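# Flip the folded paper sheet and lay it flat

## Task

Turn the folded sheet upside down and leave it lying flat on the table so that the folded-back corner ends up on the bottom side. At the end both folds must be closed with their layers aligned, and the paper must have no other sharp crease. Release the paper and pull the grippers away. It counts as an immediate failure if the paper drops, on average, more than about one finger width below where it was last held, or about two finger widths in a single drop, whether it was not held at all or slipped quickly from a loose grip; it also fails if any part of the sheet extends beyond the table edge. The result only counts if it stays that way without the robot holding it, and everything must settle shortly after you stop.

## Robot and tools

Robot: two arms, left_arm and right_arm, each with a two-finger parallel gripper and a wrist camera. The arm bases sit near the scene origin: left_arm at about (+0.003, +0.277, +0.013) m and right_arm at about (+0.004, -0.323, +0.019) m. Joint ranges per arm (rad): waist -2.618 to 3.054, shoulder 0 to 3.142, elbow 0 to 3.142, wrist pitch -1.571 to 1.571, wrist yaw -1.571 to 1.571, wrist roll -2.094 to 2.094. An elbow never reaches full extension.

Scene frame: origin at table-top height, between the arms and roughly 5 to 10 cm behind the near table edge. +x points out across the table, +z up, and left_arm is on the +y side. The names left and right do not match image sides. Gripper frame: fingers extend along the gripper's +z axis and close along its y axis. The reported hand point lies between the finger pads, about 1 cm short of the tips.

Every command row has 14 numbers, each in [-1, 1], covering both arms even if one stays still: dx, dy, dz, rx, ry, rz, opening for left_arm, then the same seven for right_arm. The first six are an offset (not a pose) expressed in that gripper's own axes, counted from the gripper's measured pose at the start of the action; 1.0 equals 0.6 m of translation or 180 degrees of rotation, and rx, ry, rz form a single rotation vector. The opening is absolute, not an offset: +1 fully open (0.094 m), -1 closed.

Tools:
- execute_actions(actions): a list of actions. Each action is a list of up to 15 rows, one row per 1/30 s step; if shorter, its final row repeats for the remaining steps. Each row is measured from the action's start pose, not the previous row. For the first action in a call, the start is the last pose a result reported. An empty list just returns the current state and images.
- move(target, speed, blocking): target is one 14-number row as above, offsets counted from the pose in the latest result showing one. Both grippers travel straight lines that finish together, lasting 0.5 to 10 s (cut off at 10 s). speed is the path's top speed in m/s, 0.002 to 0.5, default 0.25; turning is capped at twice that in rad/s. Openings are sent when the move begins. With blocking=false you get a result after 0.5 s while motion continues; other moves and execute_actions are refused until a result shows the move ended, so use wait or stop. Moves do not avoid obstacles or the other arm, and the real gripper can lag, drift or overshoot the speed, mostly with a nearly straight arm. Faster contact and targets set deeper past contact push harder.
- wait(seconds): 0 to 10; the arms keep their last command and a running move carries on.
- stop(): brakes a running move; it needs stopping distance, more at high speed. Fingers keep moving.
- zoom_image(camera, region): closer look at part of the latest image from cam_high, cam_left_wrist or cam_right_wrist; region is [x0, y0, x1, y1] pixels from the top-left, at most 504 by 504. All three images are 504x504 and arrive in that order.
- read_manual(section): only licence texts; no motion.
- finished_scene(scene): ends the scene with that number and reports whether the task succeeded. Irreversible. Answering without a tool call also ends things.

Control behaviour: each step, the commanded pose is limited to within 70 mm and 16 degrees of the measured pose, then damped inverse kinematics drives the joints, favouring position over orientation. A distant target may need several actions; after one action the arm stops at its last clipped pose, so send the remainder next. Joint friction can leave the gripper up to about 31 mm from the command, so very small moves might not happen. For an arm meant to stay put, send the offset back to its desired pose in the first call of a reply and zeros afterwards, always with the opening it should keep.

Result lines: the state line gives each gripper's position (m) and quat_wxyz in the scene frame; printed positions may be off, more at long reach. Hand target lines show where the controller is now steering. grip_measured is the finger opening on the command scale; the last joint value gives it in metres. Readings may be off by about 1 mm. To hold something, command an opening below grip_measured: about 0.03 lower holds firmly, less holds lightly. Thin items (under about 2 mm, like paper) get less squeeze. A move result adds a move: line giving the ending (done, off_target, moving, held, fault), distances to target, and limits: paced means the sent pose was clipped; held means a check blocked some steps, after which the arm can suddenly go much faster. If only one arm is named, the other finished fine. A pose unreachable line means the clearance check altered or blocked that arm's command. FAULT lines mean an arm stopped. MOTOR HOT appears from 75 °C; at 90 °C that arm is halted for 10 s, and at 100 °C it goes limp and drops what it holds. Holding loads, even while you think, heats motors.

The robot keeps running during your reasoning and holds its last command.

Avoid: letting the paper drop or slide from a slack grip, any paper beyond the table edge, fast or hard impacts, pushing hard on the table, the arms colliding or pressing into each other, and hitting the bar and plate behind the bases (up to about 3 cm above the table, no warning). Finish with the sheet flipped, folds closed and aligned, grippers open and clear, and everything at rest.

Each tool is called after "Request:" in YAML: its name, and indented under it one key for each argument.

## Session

Request:
execute_actions:
  actions: []

Request:
move:
  target: [0.3,-0.3,-0.2,0,0.45,0,1, 0.3,0.3,-0.2,0,0.45,0,1]

Scene clock: 0.00 s.
left_arm: end_effector_position=(+0.3848, +0.3124, +0.4113) grip_measured=+1.000 end_effector_quat_wxyz=(+0.705, -0.032, +0.708, -0.002) | right_arm: end_effector_position=(+0.3672, -0.3362, +0.4320) grip_measured=+1.000 end_effector_quat_wxyz=(+0.720, +0.009, +0.693, +0.018)
Joint positions: left_arm=[-0.011  1.062  1.047  0.009  0.003 -0.001  0.094] | right_arm=[-0.003  1.037  1.031  0.01  -0.012 -0.001  0.094]
Joint velocities: left_arm=[-0.007 -0.007 -0.007 -0.022 -0.051 -0.022  0.   ] | right_arm=[ 0.007 -0.012  0.017 -0.022  0.081 -0.007  0.   ]
Motor temperatures (°C, as the motors report them): left_arm=[28 32 32 35 29 30] | right_arm=[26 33 32 32 27 26]
Hand target (left_arm): +0.385, +0.312, +0.411; +0.705, -0.032, +0.708, -0.002
Hand target (right_arm): +0.367, -0.336, +0.432; +0.720, +0.009, +0.693, +0.018

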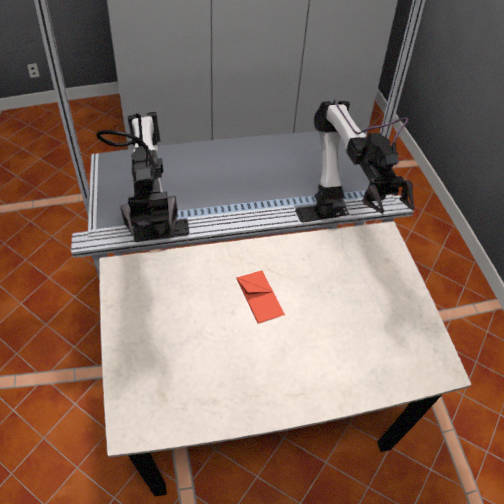

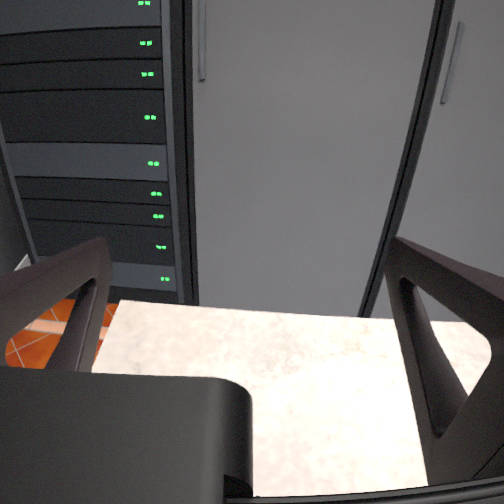

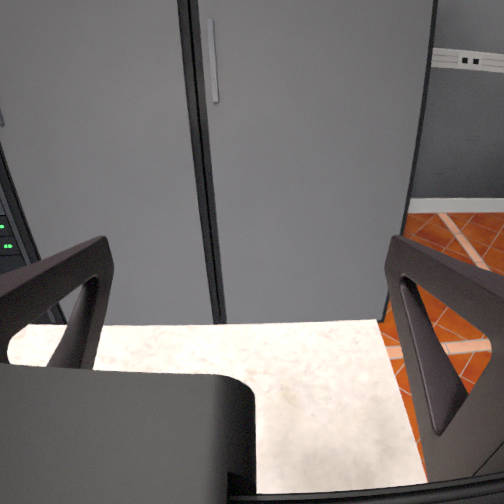

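Scene clock: 3.40 s.
left_arm: end_effector_position=(+0.2744, +0.1218, +0.2388) grip_measured=+1.000 end_effector_quat_wxyz=(+0.084, -0.027, +0.996, -0.019) | right_arm: end_effector_position=(+0.2530, -0.1574, +0.2557) grip_measured=+1.000 end_effector_quat_wxyz=(+0.099, +0.004, +0.995, +0.022)
Joint positions: left_arm=[-0.659  1.679  1.782 -1.545 -0.104 -0.647  0.094] | right_arm=[ 0.645  1.646  1.76  -1.549  0.095  0.647  0.094]
Joint velocities: left_arm=[ 0.017 -0.022  0.007 -0.022  0.022 -0.007  0.   ] | right_arm=[-0.017  0.002 -0.007 -0.007 -0.037 -0.007  0.   ]
Motor temperatures (°C, as the motors report them): left_arm=[28 32 33 36 29 30] | right_arm=[26 33 33 33 27 26]
Hand target (left_arm): +0.272, +0.117, +0.239; +0.076, -0.025, +0.997, -0.021
Hand target (right_arm): +0.253, -0.151, +0.256; +0.094, +0.001, +0.995, +0.026
Off the commanded pose (left_arm): 0.004 m, 1 deg.
Off the commanded pose (right_arm): 0.007 m, 1 deg.
move: done

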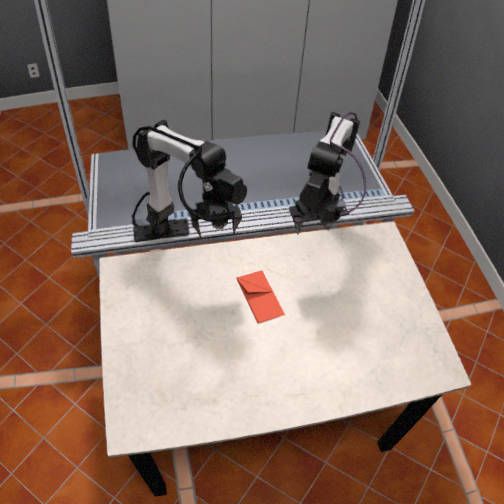

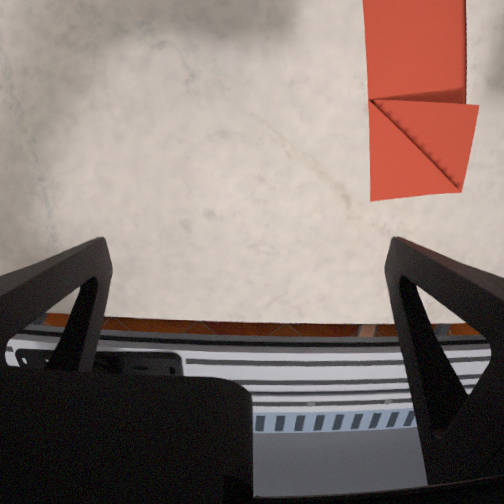

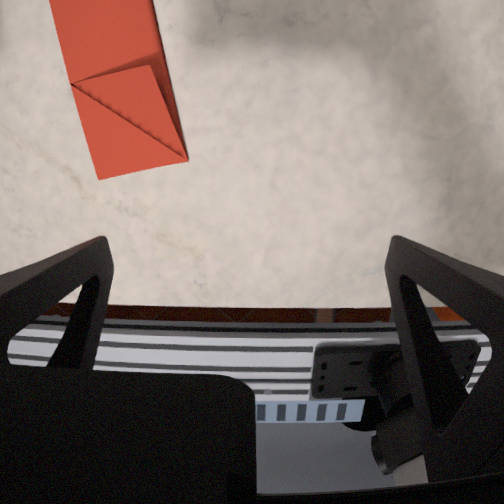

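Request:
move:
  target: [0.1,0.05,0.17,0,0.05,0,-0.1, -0.067,0.097,0.235,0,0.064,-0.072,-0.4]

Request:
move:
  target: [0,0,0,0,0,-0.35,-0.1, 0,0,0.11,-0.275,0,0,-0.4]

Scene clock: 12.70 s.
left_arm: end_effector_position=(+0.2298, +0.1465, +0.1296) grip_measured=-0.097 end_effector_quat_wxyz=(+0.003, -0.027, +1.000, -0.013) | right_arm: end_effector_position=(+0.3119, -0.0993, +0.1265) grip_measured=-0.397 end_effector_quat_wxyz=(-0.010, -0.111, +0.994, -0.001)
Joint positions: left_arm=[-0.607  1.552  1.227 -1.254 -0.019 -0.605  0.042] | right_arm=[ 0.629  2.085  1.805 -1.36   0.003  0.409  0.028]
Joint velocities: left_arm=[-0.017 -0.007 -0.002  0.007 -0.066 -0.051 -0.   ] | right_arm=[-0.017  0.022  0.002  0.066 -0.125 -0.022  0.001]
Motor temperatures (°C, as the motors report them): left_arm=[28 33 34 36 29 30] | right_arm=[26 33 35 33 27 26]
Hand target (left_arm): +0.230, +0.146, +0.127; +0.005, -0.026, +0.999, -0.021
Hand target (right_arm): +0.321, -0.096, +0.129; +0.001, -0.109, +0.994, +0.011
Off the commanded pose (left_arm): 0.003 m, 1 deg.
Off the commanded pose (right_arm): 0.010 m, 2 deg.
move: done

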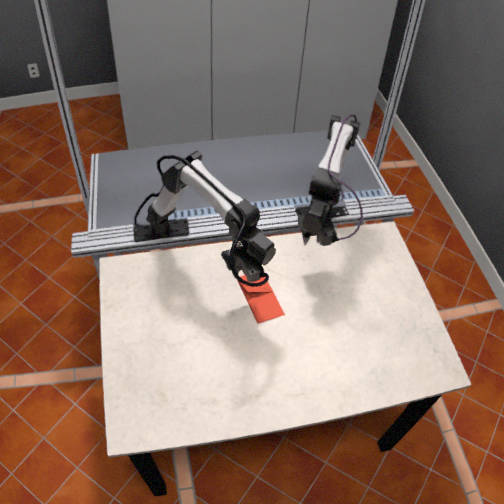

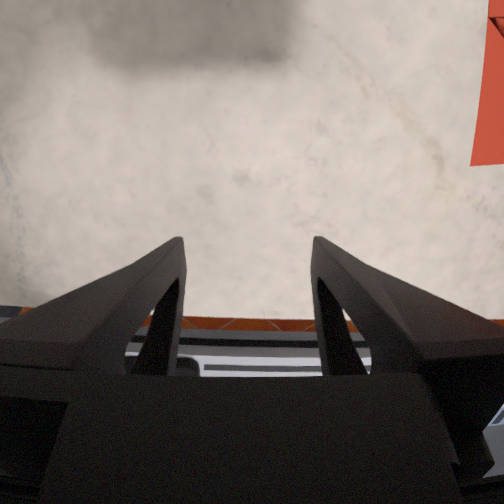

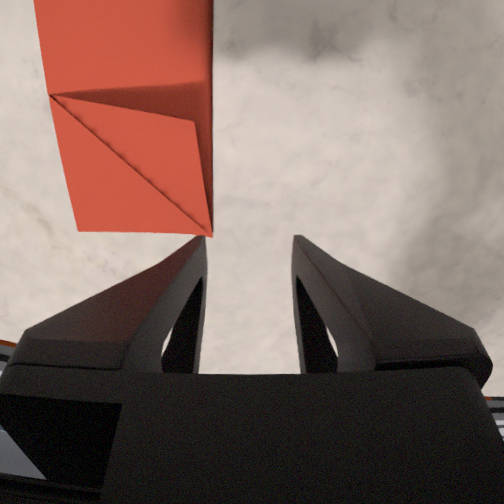

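Scene clock: 15.47 s.
left_arm: end_effector_position=(+0.2298, +0.1465, +0.1296) grip_measured=-0.097 end_effector_quat_wxyz=(-0.005, -0.541, +0.841, -0.013) | right_arm: end_effector_position=(+0.3111, -0.0999, +0.0708) grip_measured=-0.397 end_effector_quat_wxyz=(-0.050, -0.101, +0.905, +0.410)
Joint positions: left_arm=[-0.607  1.552  1.227 -1.254 -0.019 -1.695  0.042] | right_arm=[ 0.289  2.031  1.264 -0.781 -0.823  0.1    0.028]
Joint velocities: left_arm=[-0.017  0.022 -0.012 -0.051 -0.066 -0.022 -0.001] | right_arm=[-0.007  0.002  0.002 -0.051 -0.051 -0.037 -0.   ]
Motor temperatures (°C, as the motors report them): left_arm=[28 34 34 36 29 30] | right_arm=[26 34 35 33 27 26]
Hand target (left_arm): +0.230, +0.147, +0.130; -0.005, -0.545, +0.838, -0.013
Hand target (right_arm): +0.310, -0.101, +0.062; -0.054, -0.098, +0.903, +0.415
Off the commanded pose (left_arm): 0.000 m, 1 deg.
Off the commanded pose (right_arm): 0.010 m, 1 deg.
move: done

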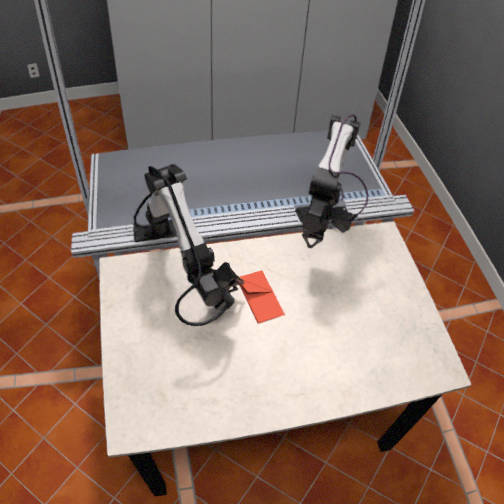

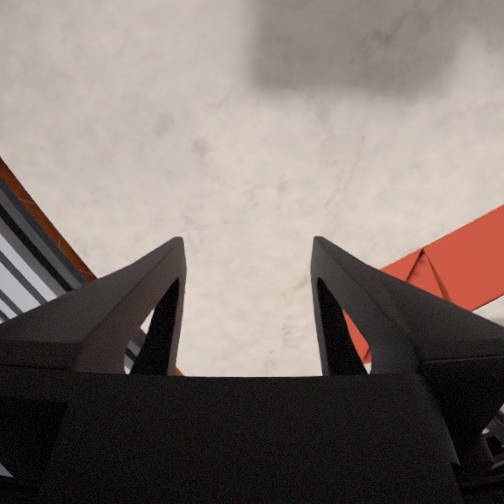

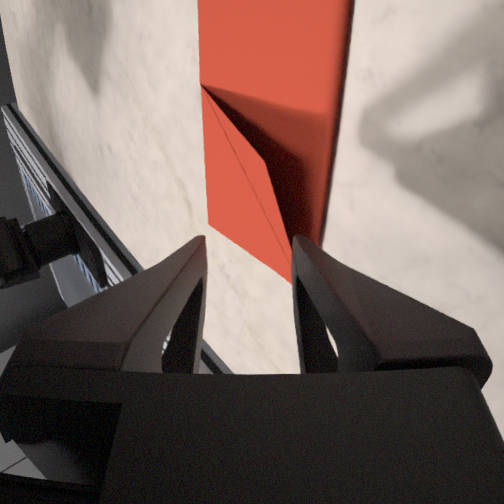

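Request:
move:
  target: [0,0,0,0.305,0,0,-0.1, -0.005,-0.022,0.085,0,0,0,-0.4]
  speed: 0.2

Scene clock: 21.63 s.
left_arm: end_effector_position=(+0.2310, +0.1477, +0.1348) grip_measured=-0.098 end_effector_quat_wxyz=(+0.243, -0.487, +0.739, -0.398) | right_arm: end_effector_position=(+0.3133, -0.0739, +0.0399) grip_measured=-0.397 end_effector_quat_wxyz=(-0.040, -0.101, +0.903, +0.415)
Joint positions: left_arm=[-0.724  0.693  0.364 -0.311 -0.208 -1.707  0.042] | right_arm=[ 0.351  2.097  1.21  -0.565 -0.825  0.203  0.028]
Joint velocities: left_arm=[-0.007 -0.012  0.022  0.037 -0.007  0.007 -0.   ] | right_arm=[ 0.002 -0.017  0.002  0.007  0.037 -0.007 -0.001]
Motor temperatures (°C, as the motors report them): left_arm=[28 34 35 36 29 30] | right_arm=[26 35 34 33 27 26]
Hand target (left_arm): +0.229, +0.147, +0.131; +0.245, -0.481, +0.741, -0.399
Hand target (right_arm): +0.307, -0.072, +0.028; -0.051, -0.101, +0.905, +0.410
Off the commanded pose (left_arm): 0.005 m, 1 deg.
Off the commanded pose (right_arm): 0.015 m, 1 deg.
move: off_target (right_arm)

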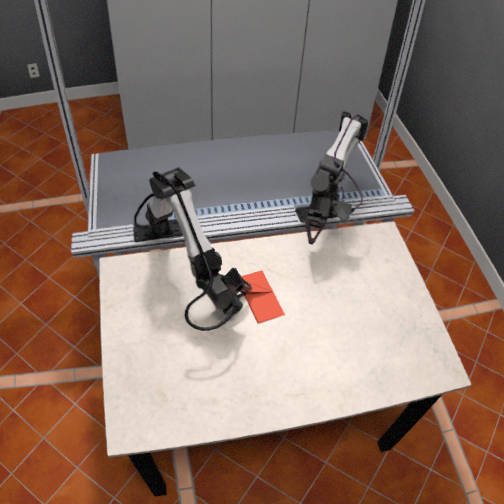

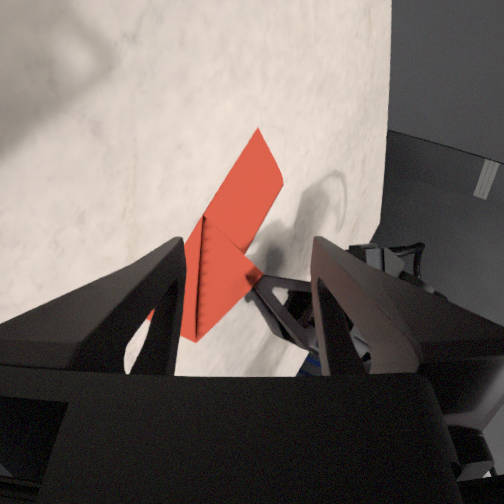

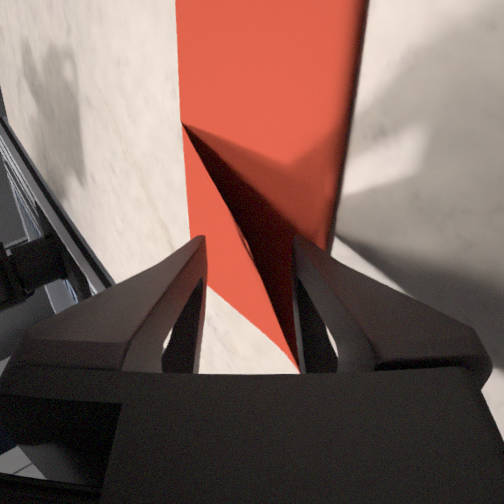

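Request:
move:
  target: [0,0,0,0,0.083,0,-0.1, 0.03,-0.01,0.05,0,0,0,-0.5]
  speed: 0.08

Request:
zoom_image:
  camera: "cam_high"
  region: [210, 250, 300, 340]

Scene clock: 27.30 s.
left_arm: end_effector_position=(+0.2305, +0.1482, +0.1390) grip_measured=-0.098 end_effector_quat_wxyz=(+0.148, -0.432, +0.762, -0.460) | right_arm: end_effector_position=(+0.2978, -0.0619, +0.0220) grip_measured=-0.497 end_effector_quat_wxyz=(-0.038, -0.098, +0.901, +0.420)
Joint positions: left_arm=[-0.378  0.691  0.364 -0.309  0.328 -1.503  0.042] | right_arm=[ 0.395  2.097  1.108 -0.404 -0.826  0.278  0.024]
Joint velocities: left_arm=[-0.007  0.002 -0.002  0.007  0.037 -0.007 -0.   ] | right_arm=[-0.017 -0.012 -0.012  0.051 -0.022  0.007  0.001]
Motor temperatures (°C, as the motors report them): left_arm=[28 33 35 38 29 30] | right_arm=[26 37 34 33 27 26]
Hand target (left_arm): +0.231, +0.148, +0.135; +0.144, -0.431, +0.764, -0.458
Hand target (right_arm): +0.292, -0.060, +0.016; -0.041, -0.101, +0.903, +0.415
Off the commanded pose (left_arm): 0.004 m, 1 deg.
Off the commanded pose (right_arm): 0.009 m, 1 deg.
move: done

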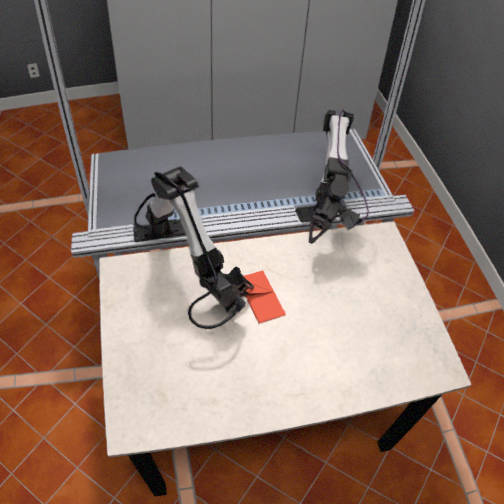

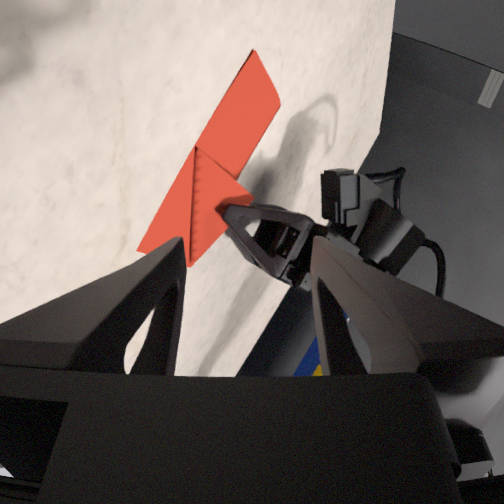

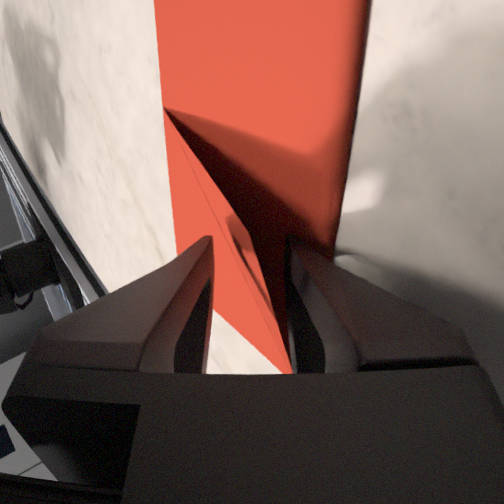

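Region (210, 250, 300, 340) of cam_high's 504x504 image, scaled by 5.600, with more detail than that image has.

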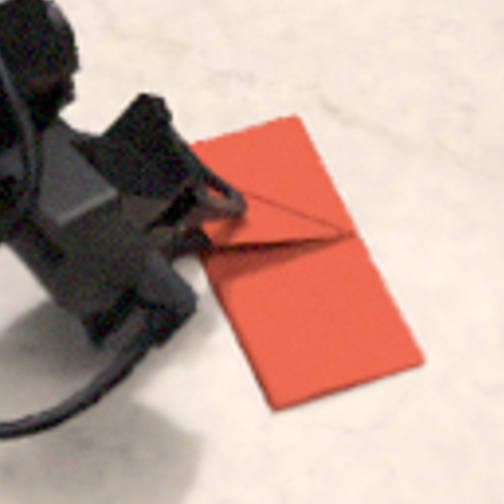

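Request:
execute_actions:
  actions:
    - [[0,0,0,0,0,0,-0.1,0,0,0,0,0,0,-0.75]]
    - [[0,0,0,0,0,0,-0.1,0,0,0,0,0,0,-1]]

Request:
move:
  target: [0,0,0,0.09,0,-0.07,-0.1, -0.04,0.075,-0.035,0,-0.17,0.143,-1]
  speed: 0.08

Request:
zoom_image:
  camera: "cam_high"
  region: [200, 240, 310, 350]

Scene clock: 33.13 s.
left_arm: end_effector_position=(+0.2303, +0.1479, +0.1391) grip_measured=-0.098 end_effector_quat_wxyz=(+0.147, -0.431, +0.762, -0.460) | right_arm: end_effector_position=(+0.2978, -0.0618, +0.0221) grip_measured=-0.993 end_effector_quat_wxyz=(-0.038, -0.098, +0.901, +0.421)
Joint positions: left_arm=[-0.378  0.691  0.364 -0.309  0.33  -1.503  0.042] | right_arm=[ 0.395  2.097  1.108 -0.403 -0.827  0.279  0.   ]
Joint velocities: left_arm=[-0.002  0.002  0.012 -0.022  0.007  0.051  0.001] | right_arm=[ 0.007 -0.007 -0.002 -0.037 -0.007 -0.007 -0.   ]
Motor temperatures (°C, as the motors report them): left_arm=[28 33 36 40 29 30] | right_arm=[26 38 34 33 27 26]
Hand target (left_arm): +0.230, +0.148, +0.139; +0.147, -0.431, +0.762, -0.460
Hand target (right_arm): +0.298, -0.062, +0.022; -0.038, -0.098, +0.901, +0.421
Off the commanded pose (left_arm): 0.000 m, 0 deg.
Off the commanded pose (right_arm): 0.000 m, 0 deg.

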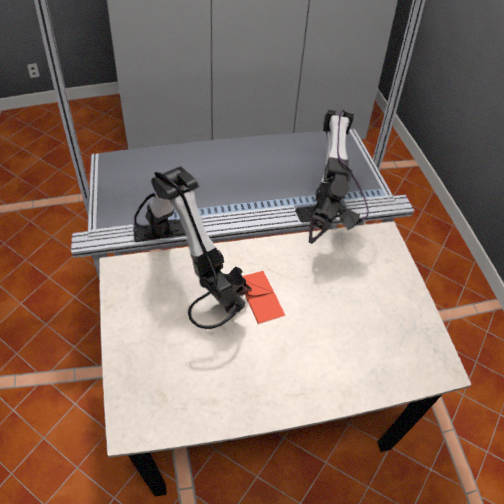

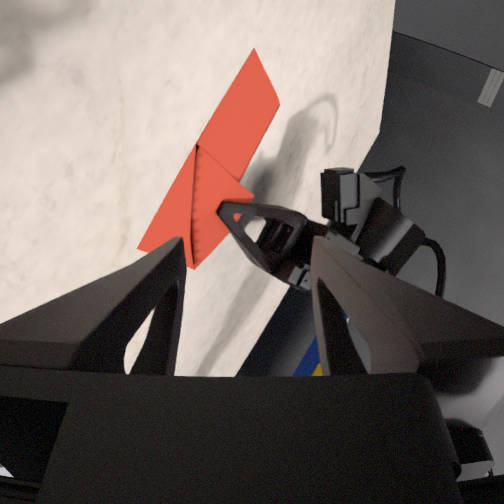

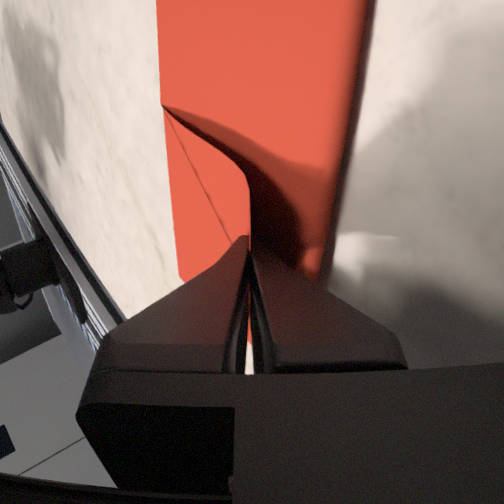

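Scene clock: 37.90 s.
left_arm: end_effector_position=(+0.2319, +0.1490, +0.1433) grip_measured=-0.098 end_effector_quat_wxyz=(+0.157, -0.486, +0.640, -0.574) | right_arm: end_effector_position=(+0.3208, -0.0462, +0.0653) grip_measured=-0.993 end_effector_quat_wxyz=(+0.100, +0.216, +0.882, +0.406)
Joint positions: left_arm=[-0.408  0.471  0.113  0.018  0.274 -1.821  0.042] | right_arm=[ 0.564  1.789  0.789  0.167 -0.379  1.201  0.   ]
Joint velocities: left_arm=[ 0.002 -0.032 -0.012  0.022 -0.037 -0.022  0.   ] | right_arm=[ 0.002 -0.002  0.007  0.066  0.081 -0.051  0.   ]
Motor temperatures (°C, as the motors report them): left_arm=[28 33 36 41 29 30] | right_arm=[26 39 34 34 27 26]
Hand target (left_arm): +0.230, +0.148, +0.139; +0.155, -0.487, +0.638, -0.576
Hand target (right_arm): +0.317, -0.044, +0.069; +0.106, +0.213, +0.880, +0.411
Off the commanded pose (left_arm): 0.005 m, 0 deg.
Off the commanded pose (right_arm): 0.006 m, 1 deg.
move: done

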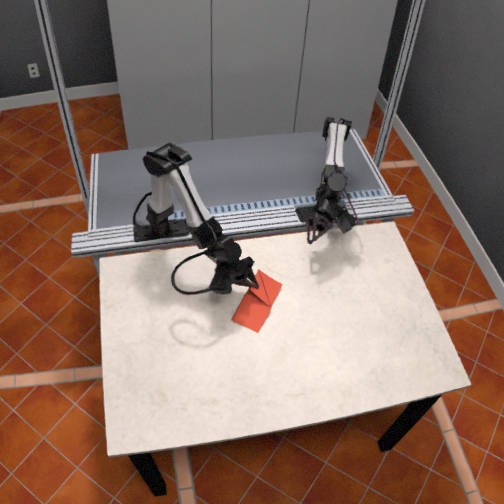

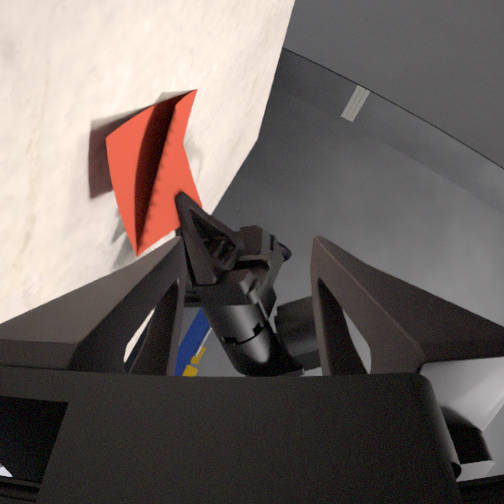

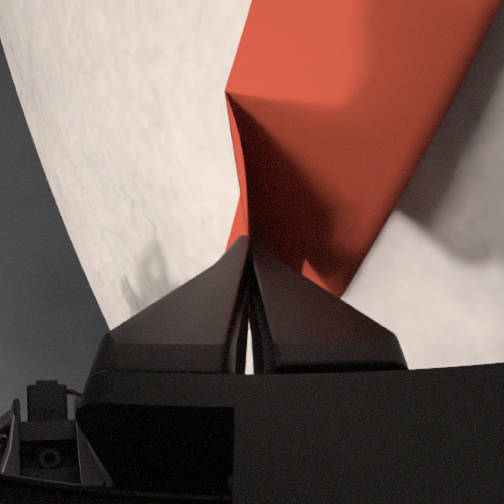

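Region (200, 240, 310, 350) of cam_high's 504x504 image, scaled by 4.582, with more detail than that image has.

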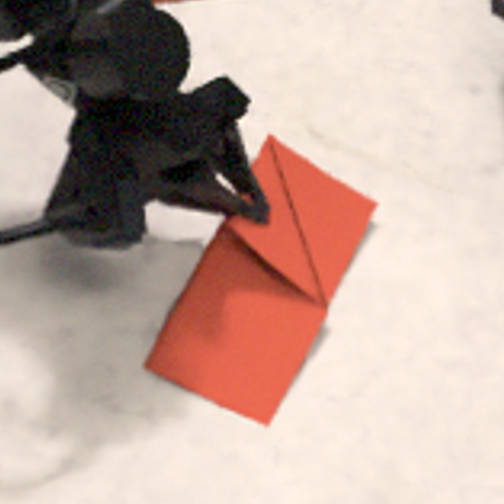

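Request:
move:
  target: [0.13,0.153,0.185,0,0,0,-0.1, 0,0,0,0,0,0,-1]
  speed: 0.12

Request:
zoom_image:
  camera: "cam_high"
  region: [200, 240, 310, 350]

Scene clock: 45.77 s.
left_arm: end_effector_position=(+0.2369, +0.0176, +0.0536) grip_measured=-0.098 end_effector_quat_wxyz=(+0.161, -0.489, +0.644, -0.566) | right_arm: end_effector_position=(+0.3211, -0.0463, +0.0654) grip_measured=-0.993 end_effector_quat_wxyz=(+0.100, +0.217, +0.882, +0.406)
Joint positions: left_arm=[-1.067  1.894  0.169  1.357 -0.355 -2.038  0.042] | right_arm=[ 0.564  1.789  0.789  0.168 -0.377  1.204  0.   ]
Joint velocities: left_arm=[ 0.022  0.007 -0.012 -0.007 -0.007  0.007  0.   ] | right_arm=[-0.012  0.017 -0.002 -0.007  0.022  0.022 -0.   ]
Motor temperatures (°C, as the motors report them): left_arm=[28 33 37 43 29 30] | right_arm=[26 40 34 35 27 26]
Hand target (left_arm): +0.238, +0.011, +0.056; +0.159, -0.486, +0.641, -0.573
Hand target (right_arm): +0.321, -0.046, +0.065; +0.100, +0.216, +0.882, +0.406
Off the commanded pose (left_arm): 0.009 m, 1 deg.
Off the commanded pose (right_arm): 0.000 m, 0 deg.
move: done

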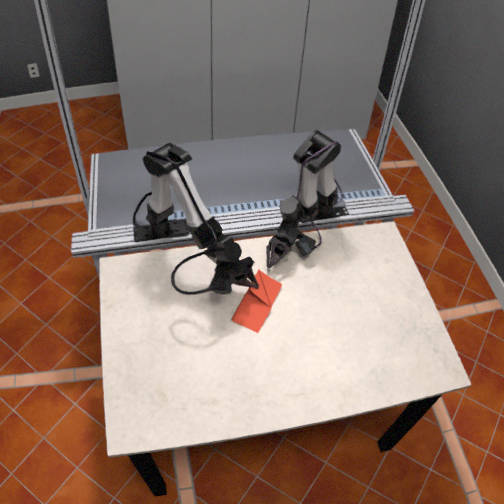

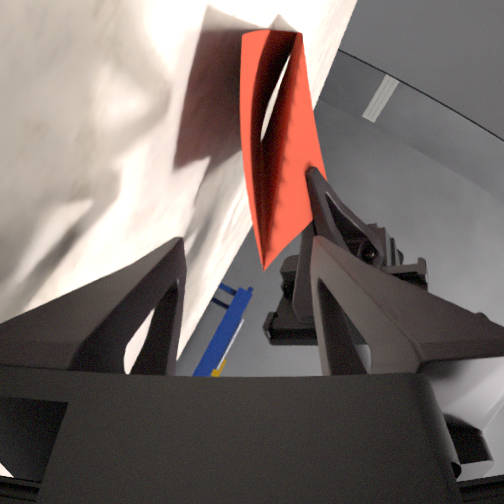

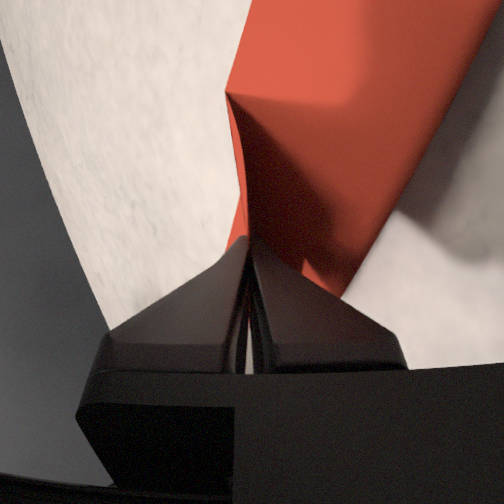

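Region (200, 240, 310, 350) of cam_high's 504x504 image, scaled by 4.582, with more detail than that image has.

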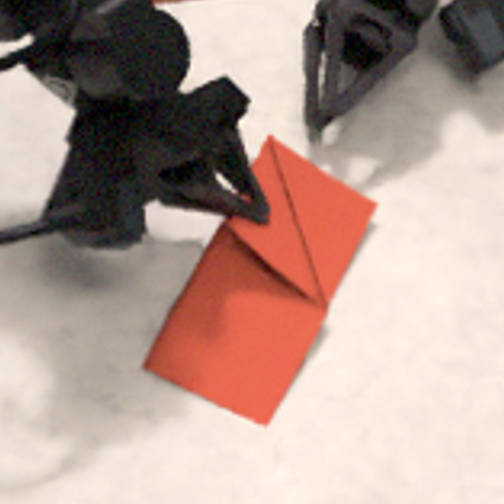

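Request:
move:
  target: [0.012,-0.025,0.1,0,0,0,-0.1, 0,0,0,0,0,0,-1]
  speed: 0.04

Request:
zoom_image:
  camera: "cam_high"
  region: [200, 240, 310, 350]

Scene clock: 51.10 s.
left_arm: end_effector_position=(+0.2836, -0.0183, +0.0579) grip_measured=-0.098 end_effector_quat_wxyz=(+0.161, -0.489, +0.635, -0.576) | right_arm: end_effector_position=(+0.3211, -0.0463, +0.0654) grip_measured=-0.993 end_effector_quat_wxyz=(+0.100, +0.217, +0.882, +0.406)
Joint positions: left_arm=[-0.99   1.985  0.388  1.264 -0.287 -2.015  0.042] | right_arm=[ 0.564  1.789  0.789  0.168 -0.377  1.204  0.   ]
Joint velocities: left_arm=[ 0.012  0.002 -0.012 -0.022 -0.066  0.037 -0.001] | right_arm=[ 0.007 -0.002 -0.012  0.022 -0.037  0.037 -0.   ]
Motor temperatures (°C, as the motors report them): left_arm=[28 33 36 43 29 30] | right_arm=[26 40 35 36 27 26]
Hand target (left_arm): +0.286, -0.020, +0.051; +0.160, -0.489, +0.644, -0.566
Hand target (right_arm): +0.321, -0.046, +0.065; +0.100, +0.217, +0.882, +0.406
Off the commanded pose (left_arm): 0.008 m, 2 deg.
Off the commanded pose (right_arm): 0.000 m, 0 deg.
move: done

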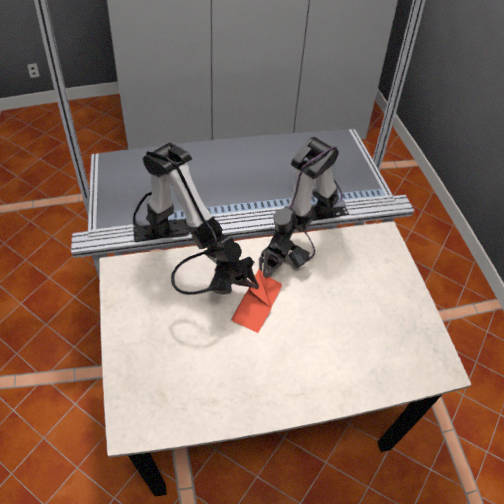

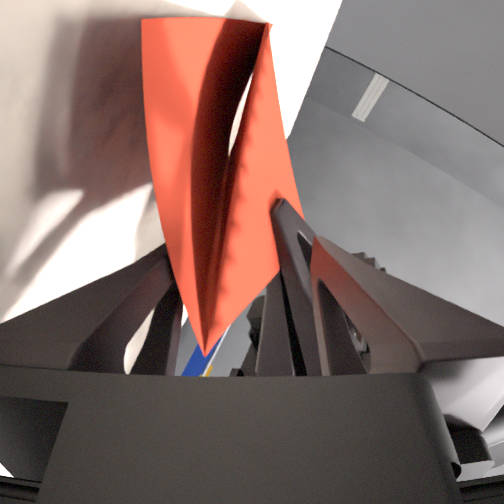

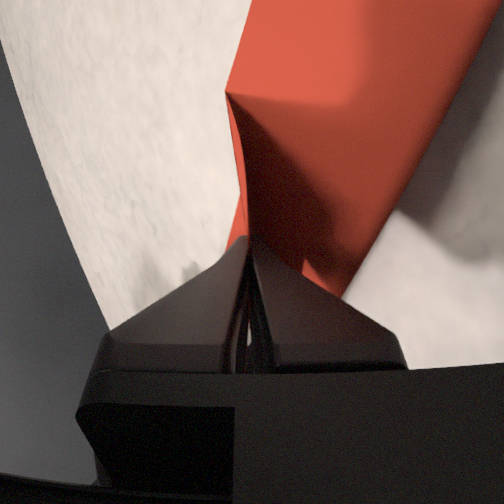

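Region (200, 240, 310, 350) of cam_high's 504x504 image, scaled by 4.582, with more detail than that image has.

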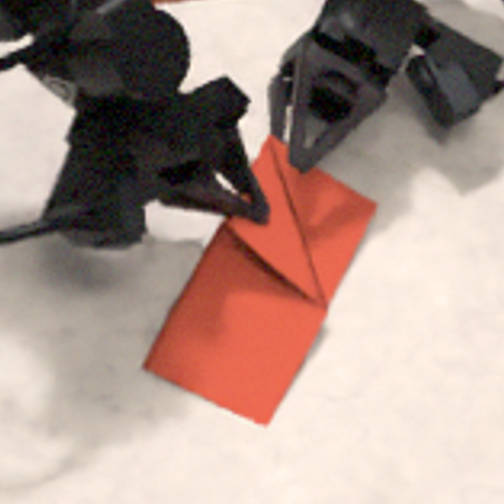

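Slightly lower and deeper.

Request:
move:
  target: [0.005,0.022,0.022,0,0,0,-0.3, 0,0,0,0,0,0,-1]
  speed: 0.03

Request:
zoom_image:
  camera: "cam_high"
  region: [200, 240, 310, 350]

Scene clock: 55.23 s.
left_arm: end_effector_position=(+0.2858, -0.0230, +0.0414) grip_measured=-0.297 end_effector_quat_wxyz=(+0.164, -0.491, +0.640, -0.568) | right_arm: end_effector_position=(+0.3211, -0.0463, +0.0654) grip_measured=-0.993 end_effector_quat_wxyz=(+0.100, +0.217, +0.882, +0.406)
Joint positions: left_arm=[-0.995  2.071  0.416  1.302 -0.297 -2.015  0.033] | right_arm=[ 0.564  1.789  0.789  0.168 -0.377  1.204  0.   ]
Joint velocities: left_arm=[-0.007 -0.012  0.007  0.007 -0.095 -0.007 -0.   ] | right_arm=[ 0.002 -0.012  0.002  0.022 -0.022 -0.051 -0.001]
Motor temperatures (°C, as the motors report them): left_arm=[28 33 36 43 29 30] | right_arm=[26 40 35 36 27 26]
Hand target (left_arm): +0.286, -0.030, +0.043; +0.161, -0.489, +0.635, -0.576
Hand target (right_arm): +0.321, -0.046, +0.065; +0.100, +0.217, +0.882, +0.406
Off the commanded pose (left_arm): 0.008 m, 1 deg.
Off the commanded pose (right_arm): 0.000 m, 0 deg.
move: done

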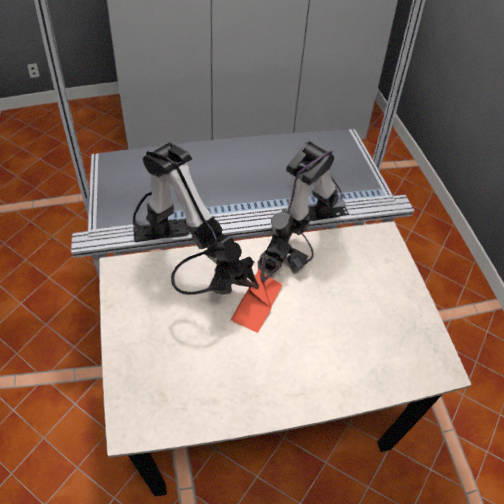

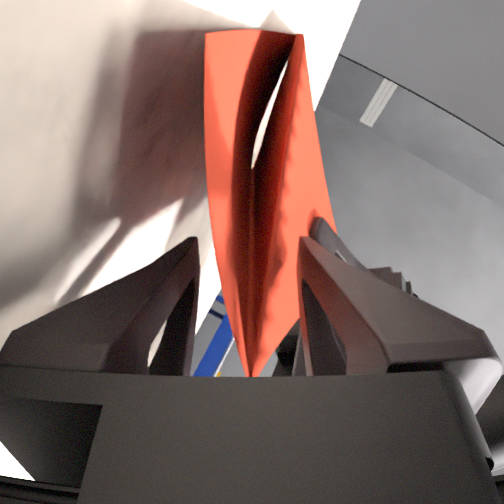

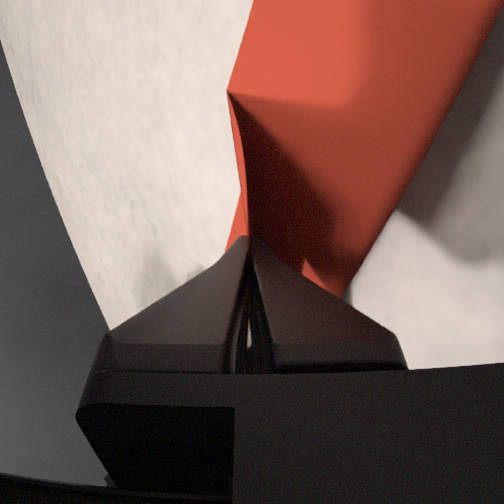

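Region (200, 240, 310, 350) of cam_high's 504x504 image, scaled by 4.582, with more detail than that image has.

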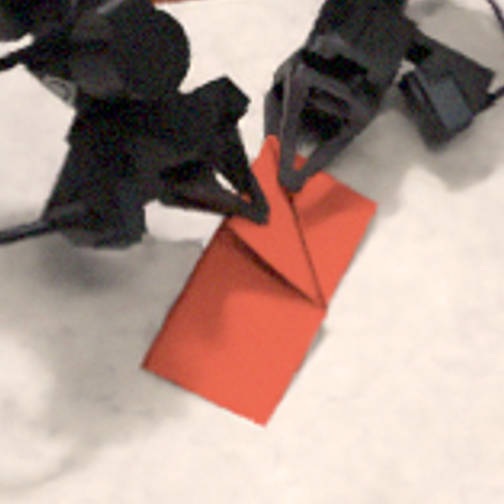

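Request:
move:
  target: [0.015,-0.012,0.008,0,0,0,-0.6, 0,0,0,0,0,0,-1]
  speed: 0.03

Request:
zoom_image:
  camera: "cam_high"
  region: [200, 240, 310, 350]

Scene clock: 58.30 s.
left_arm: end_effector_position=(+0.2894, -0.0258, +0.0469) grip_measured=-0.597 end_effector_quat_wxyz=(+0.166, -0.493, +0.638, -0.568) | right_arm: end_effector_position=(+0.3211, -0.0463, +0.0654) grip_measured=-0.993 end_effector_quat_wxyz=(+0.100, +0.217, +0.882, +0.406)
Joint positions: left_arm=[-0.995  2.045  0.434  1.259 -0.304 -2.015  0.019] | right_arm=[ 0.564  1.789  0.789  0.168 -0.377  1.204  0.   ]
Joint velocities: left_arm=[ 0.002  0.002  0.002  0.022  0.022  0.007 -0.   ] | right_arm=[-0.012  0.022 -0.012  0.007 -0.081  0.007  0.   ]
Motor temperatures (°C, as the motors report them): left_arm=[28 34 36 44 29 30] | right_arm=[26 40 35 36 27 26]
Hand target (left_arm): +0.288, -0.032, +0.049; +0.164, -0.491, +0.640, -0.568
Hand target (right_arm): +0.321, -0.046, +0.065; +0.100, +0.217, +0.882, +0.406
Off the commanded pose (left_arm): 0.007 m, 0 deg.
Off the commanded pose (right_arm): 0.000 m, 0 deg.
move: done

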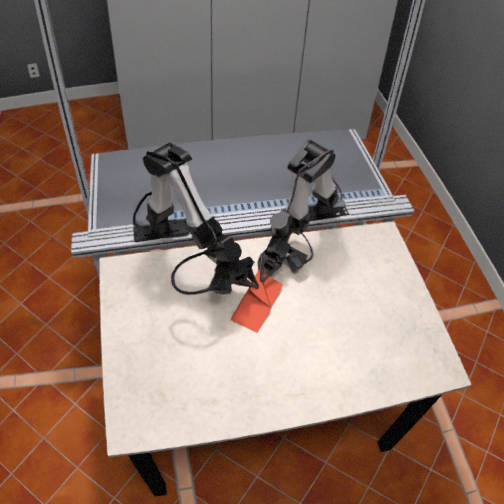

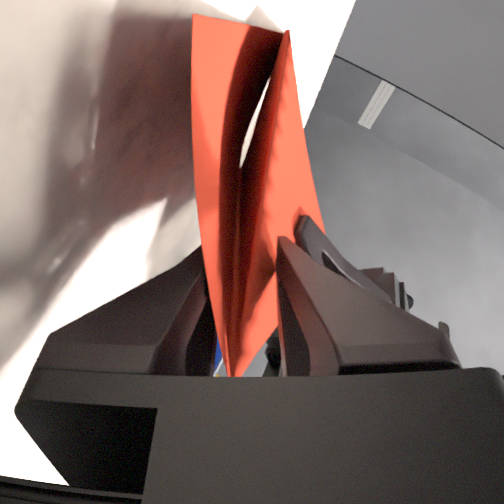

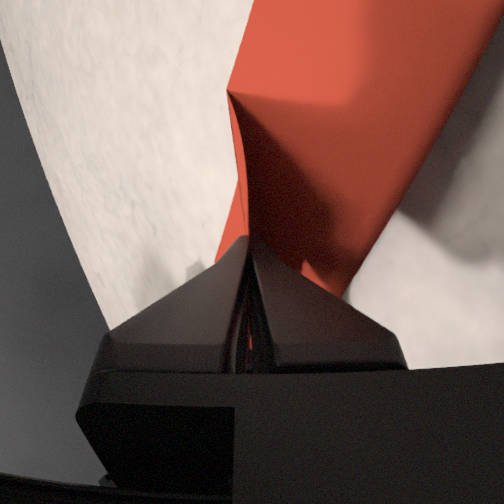

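Region (200, 240, 310, 350) of cam_high's 504x504 image, scaled by 4.582, with more detail than that image has.

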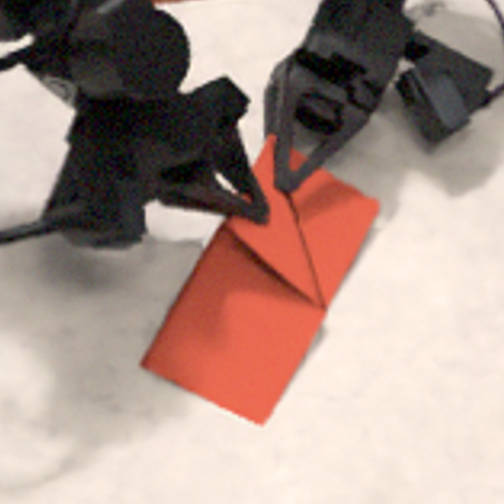

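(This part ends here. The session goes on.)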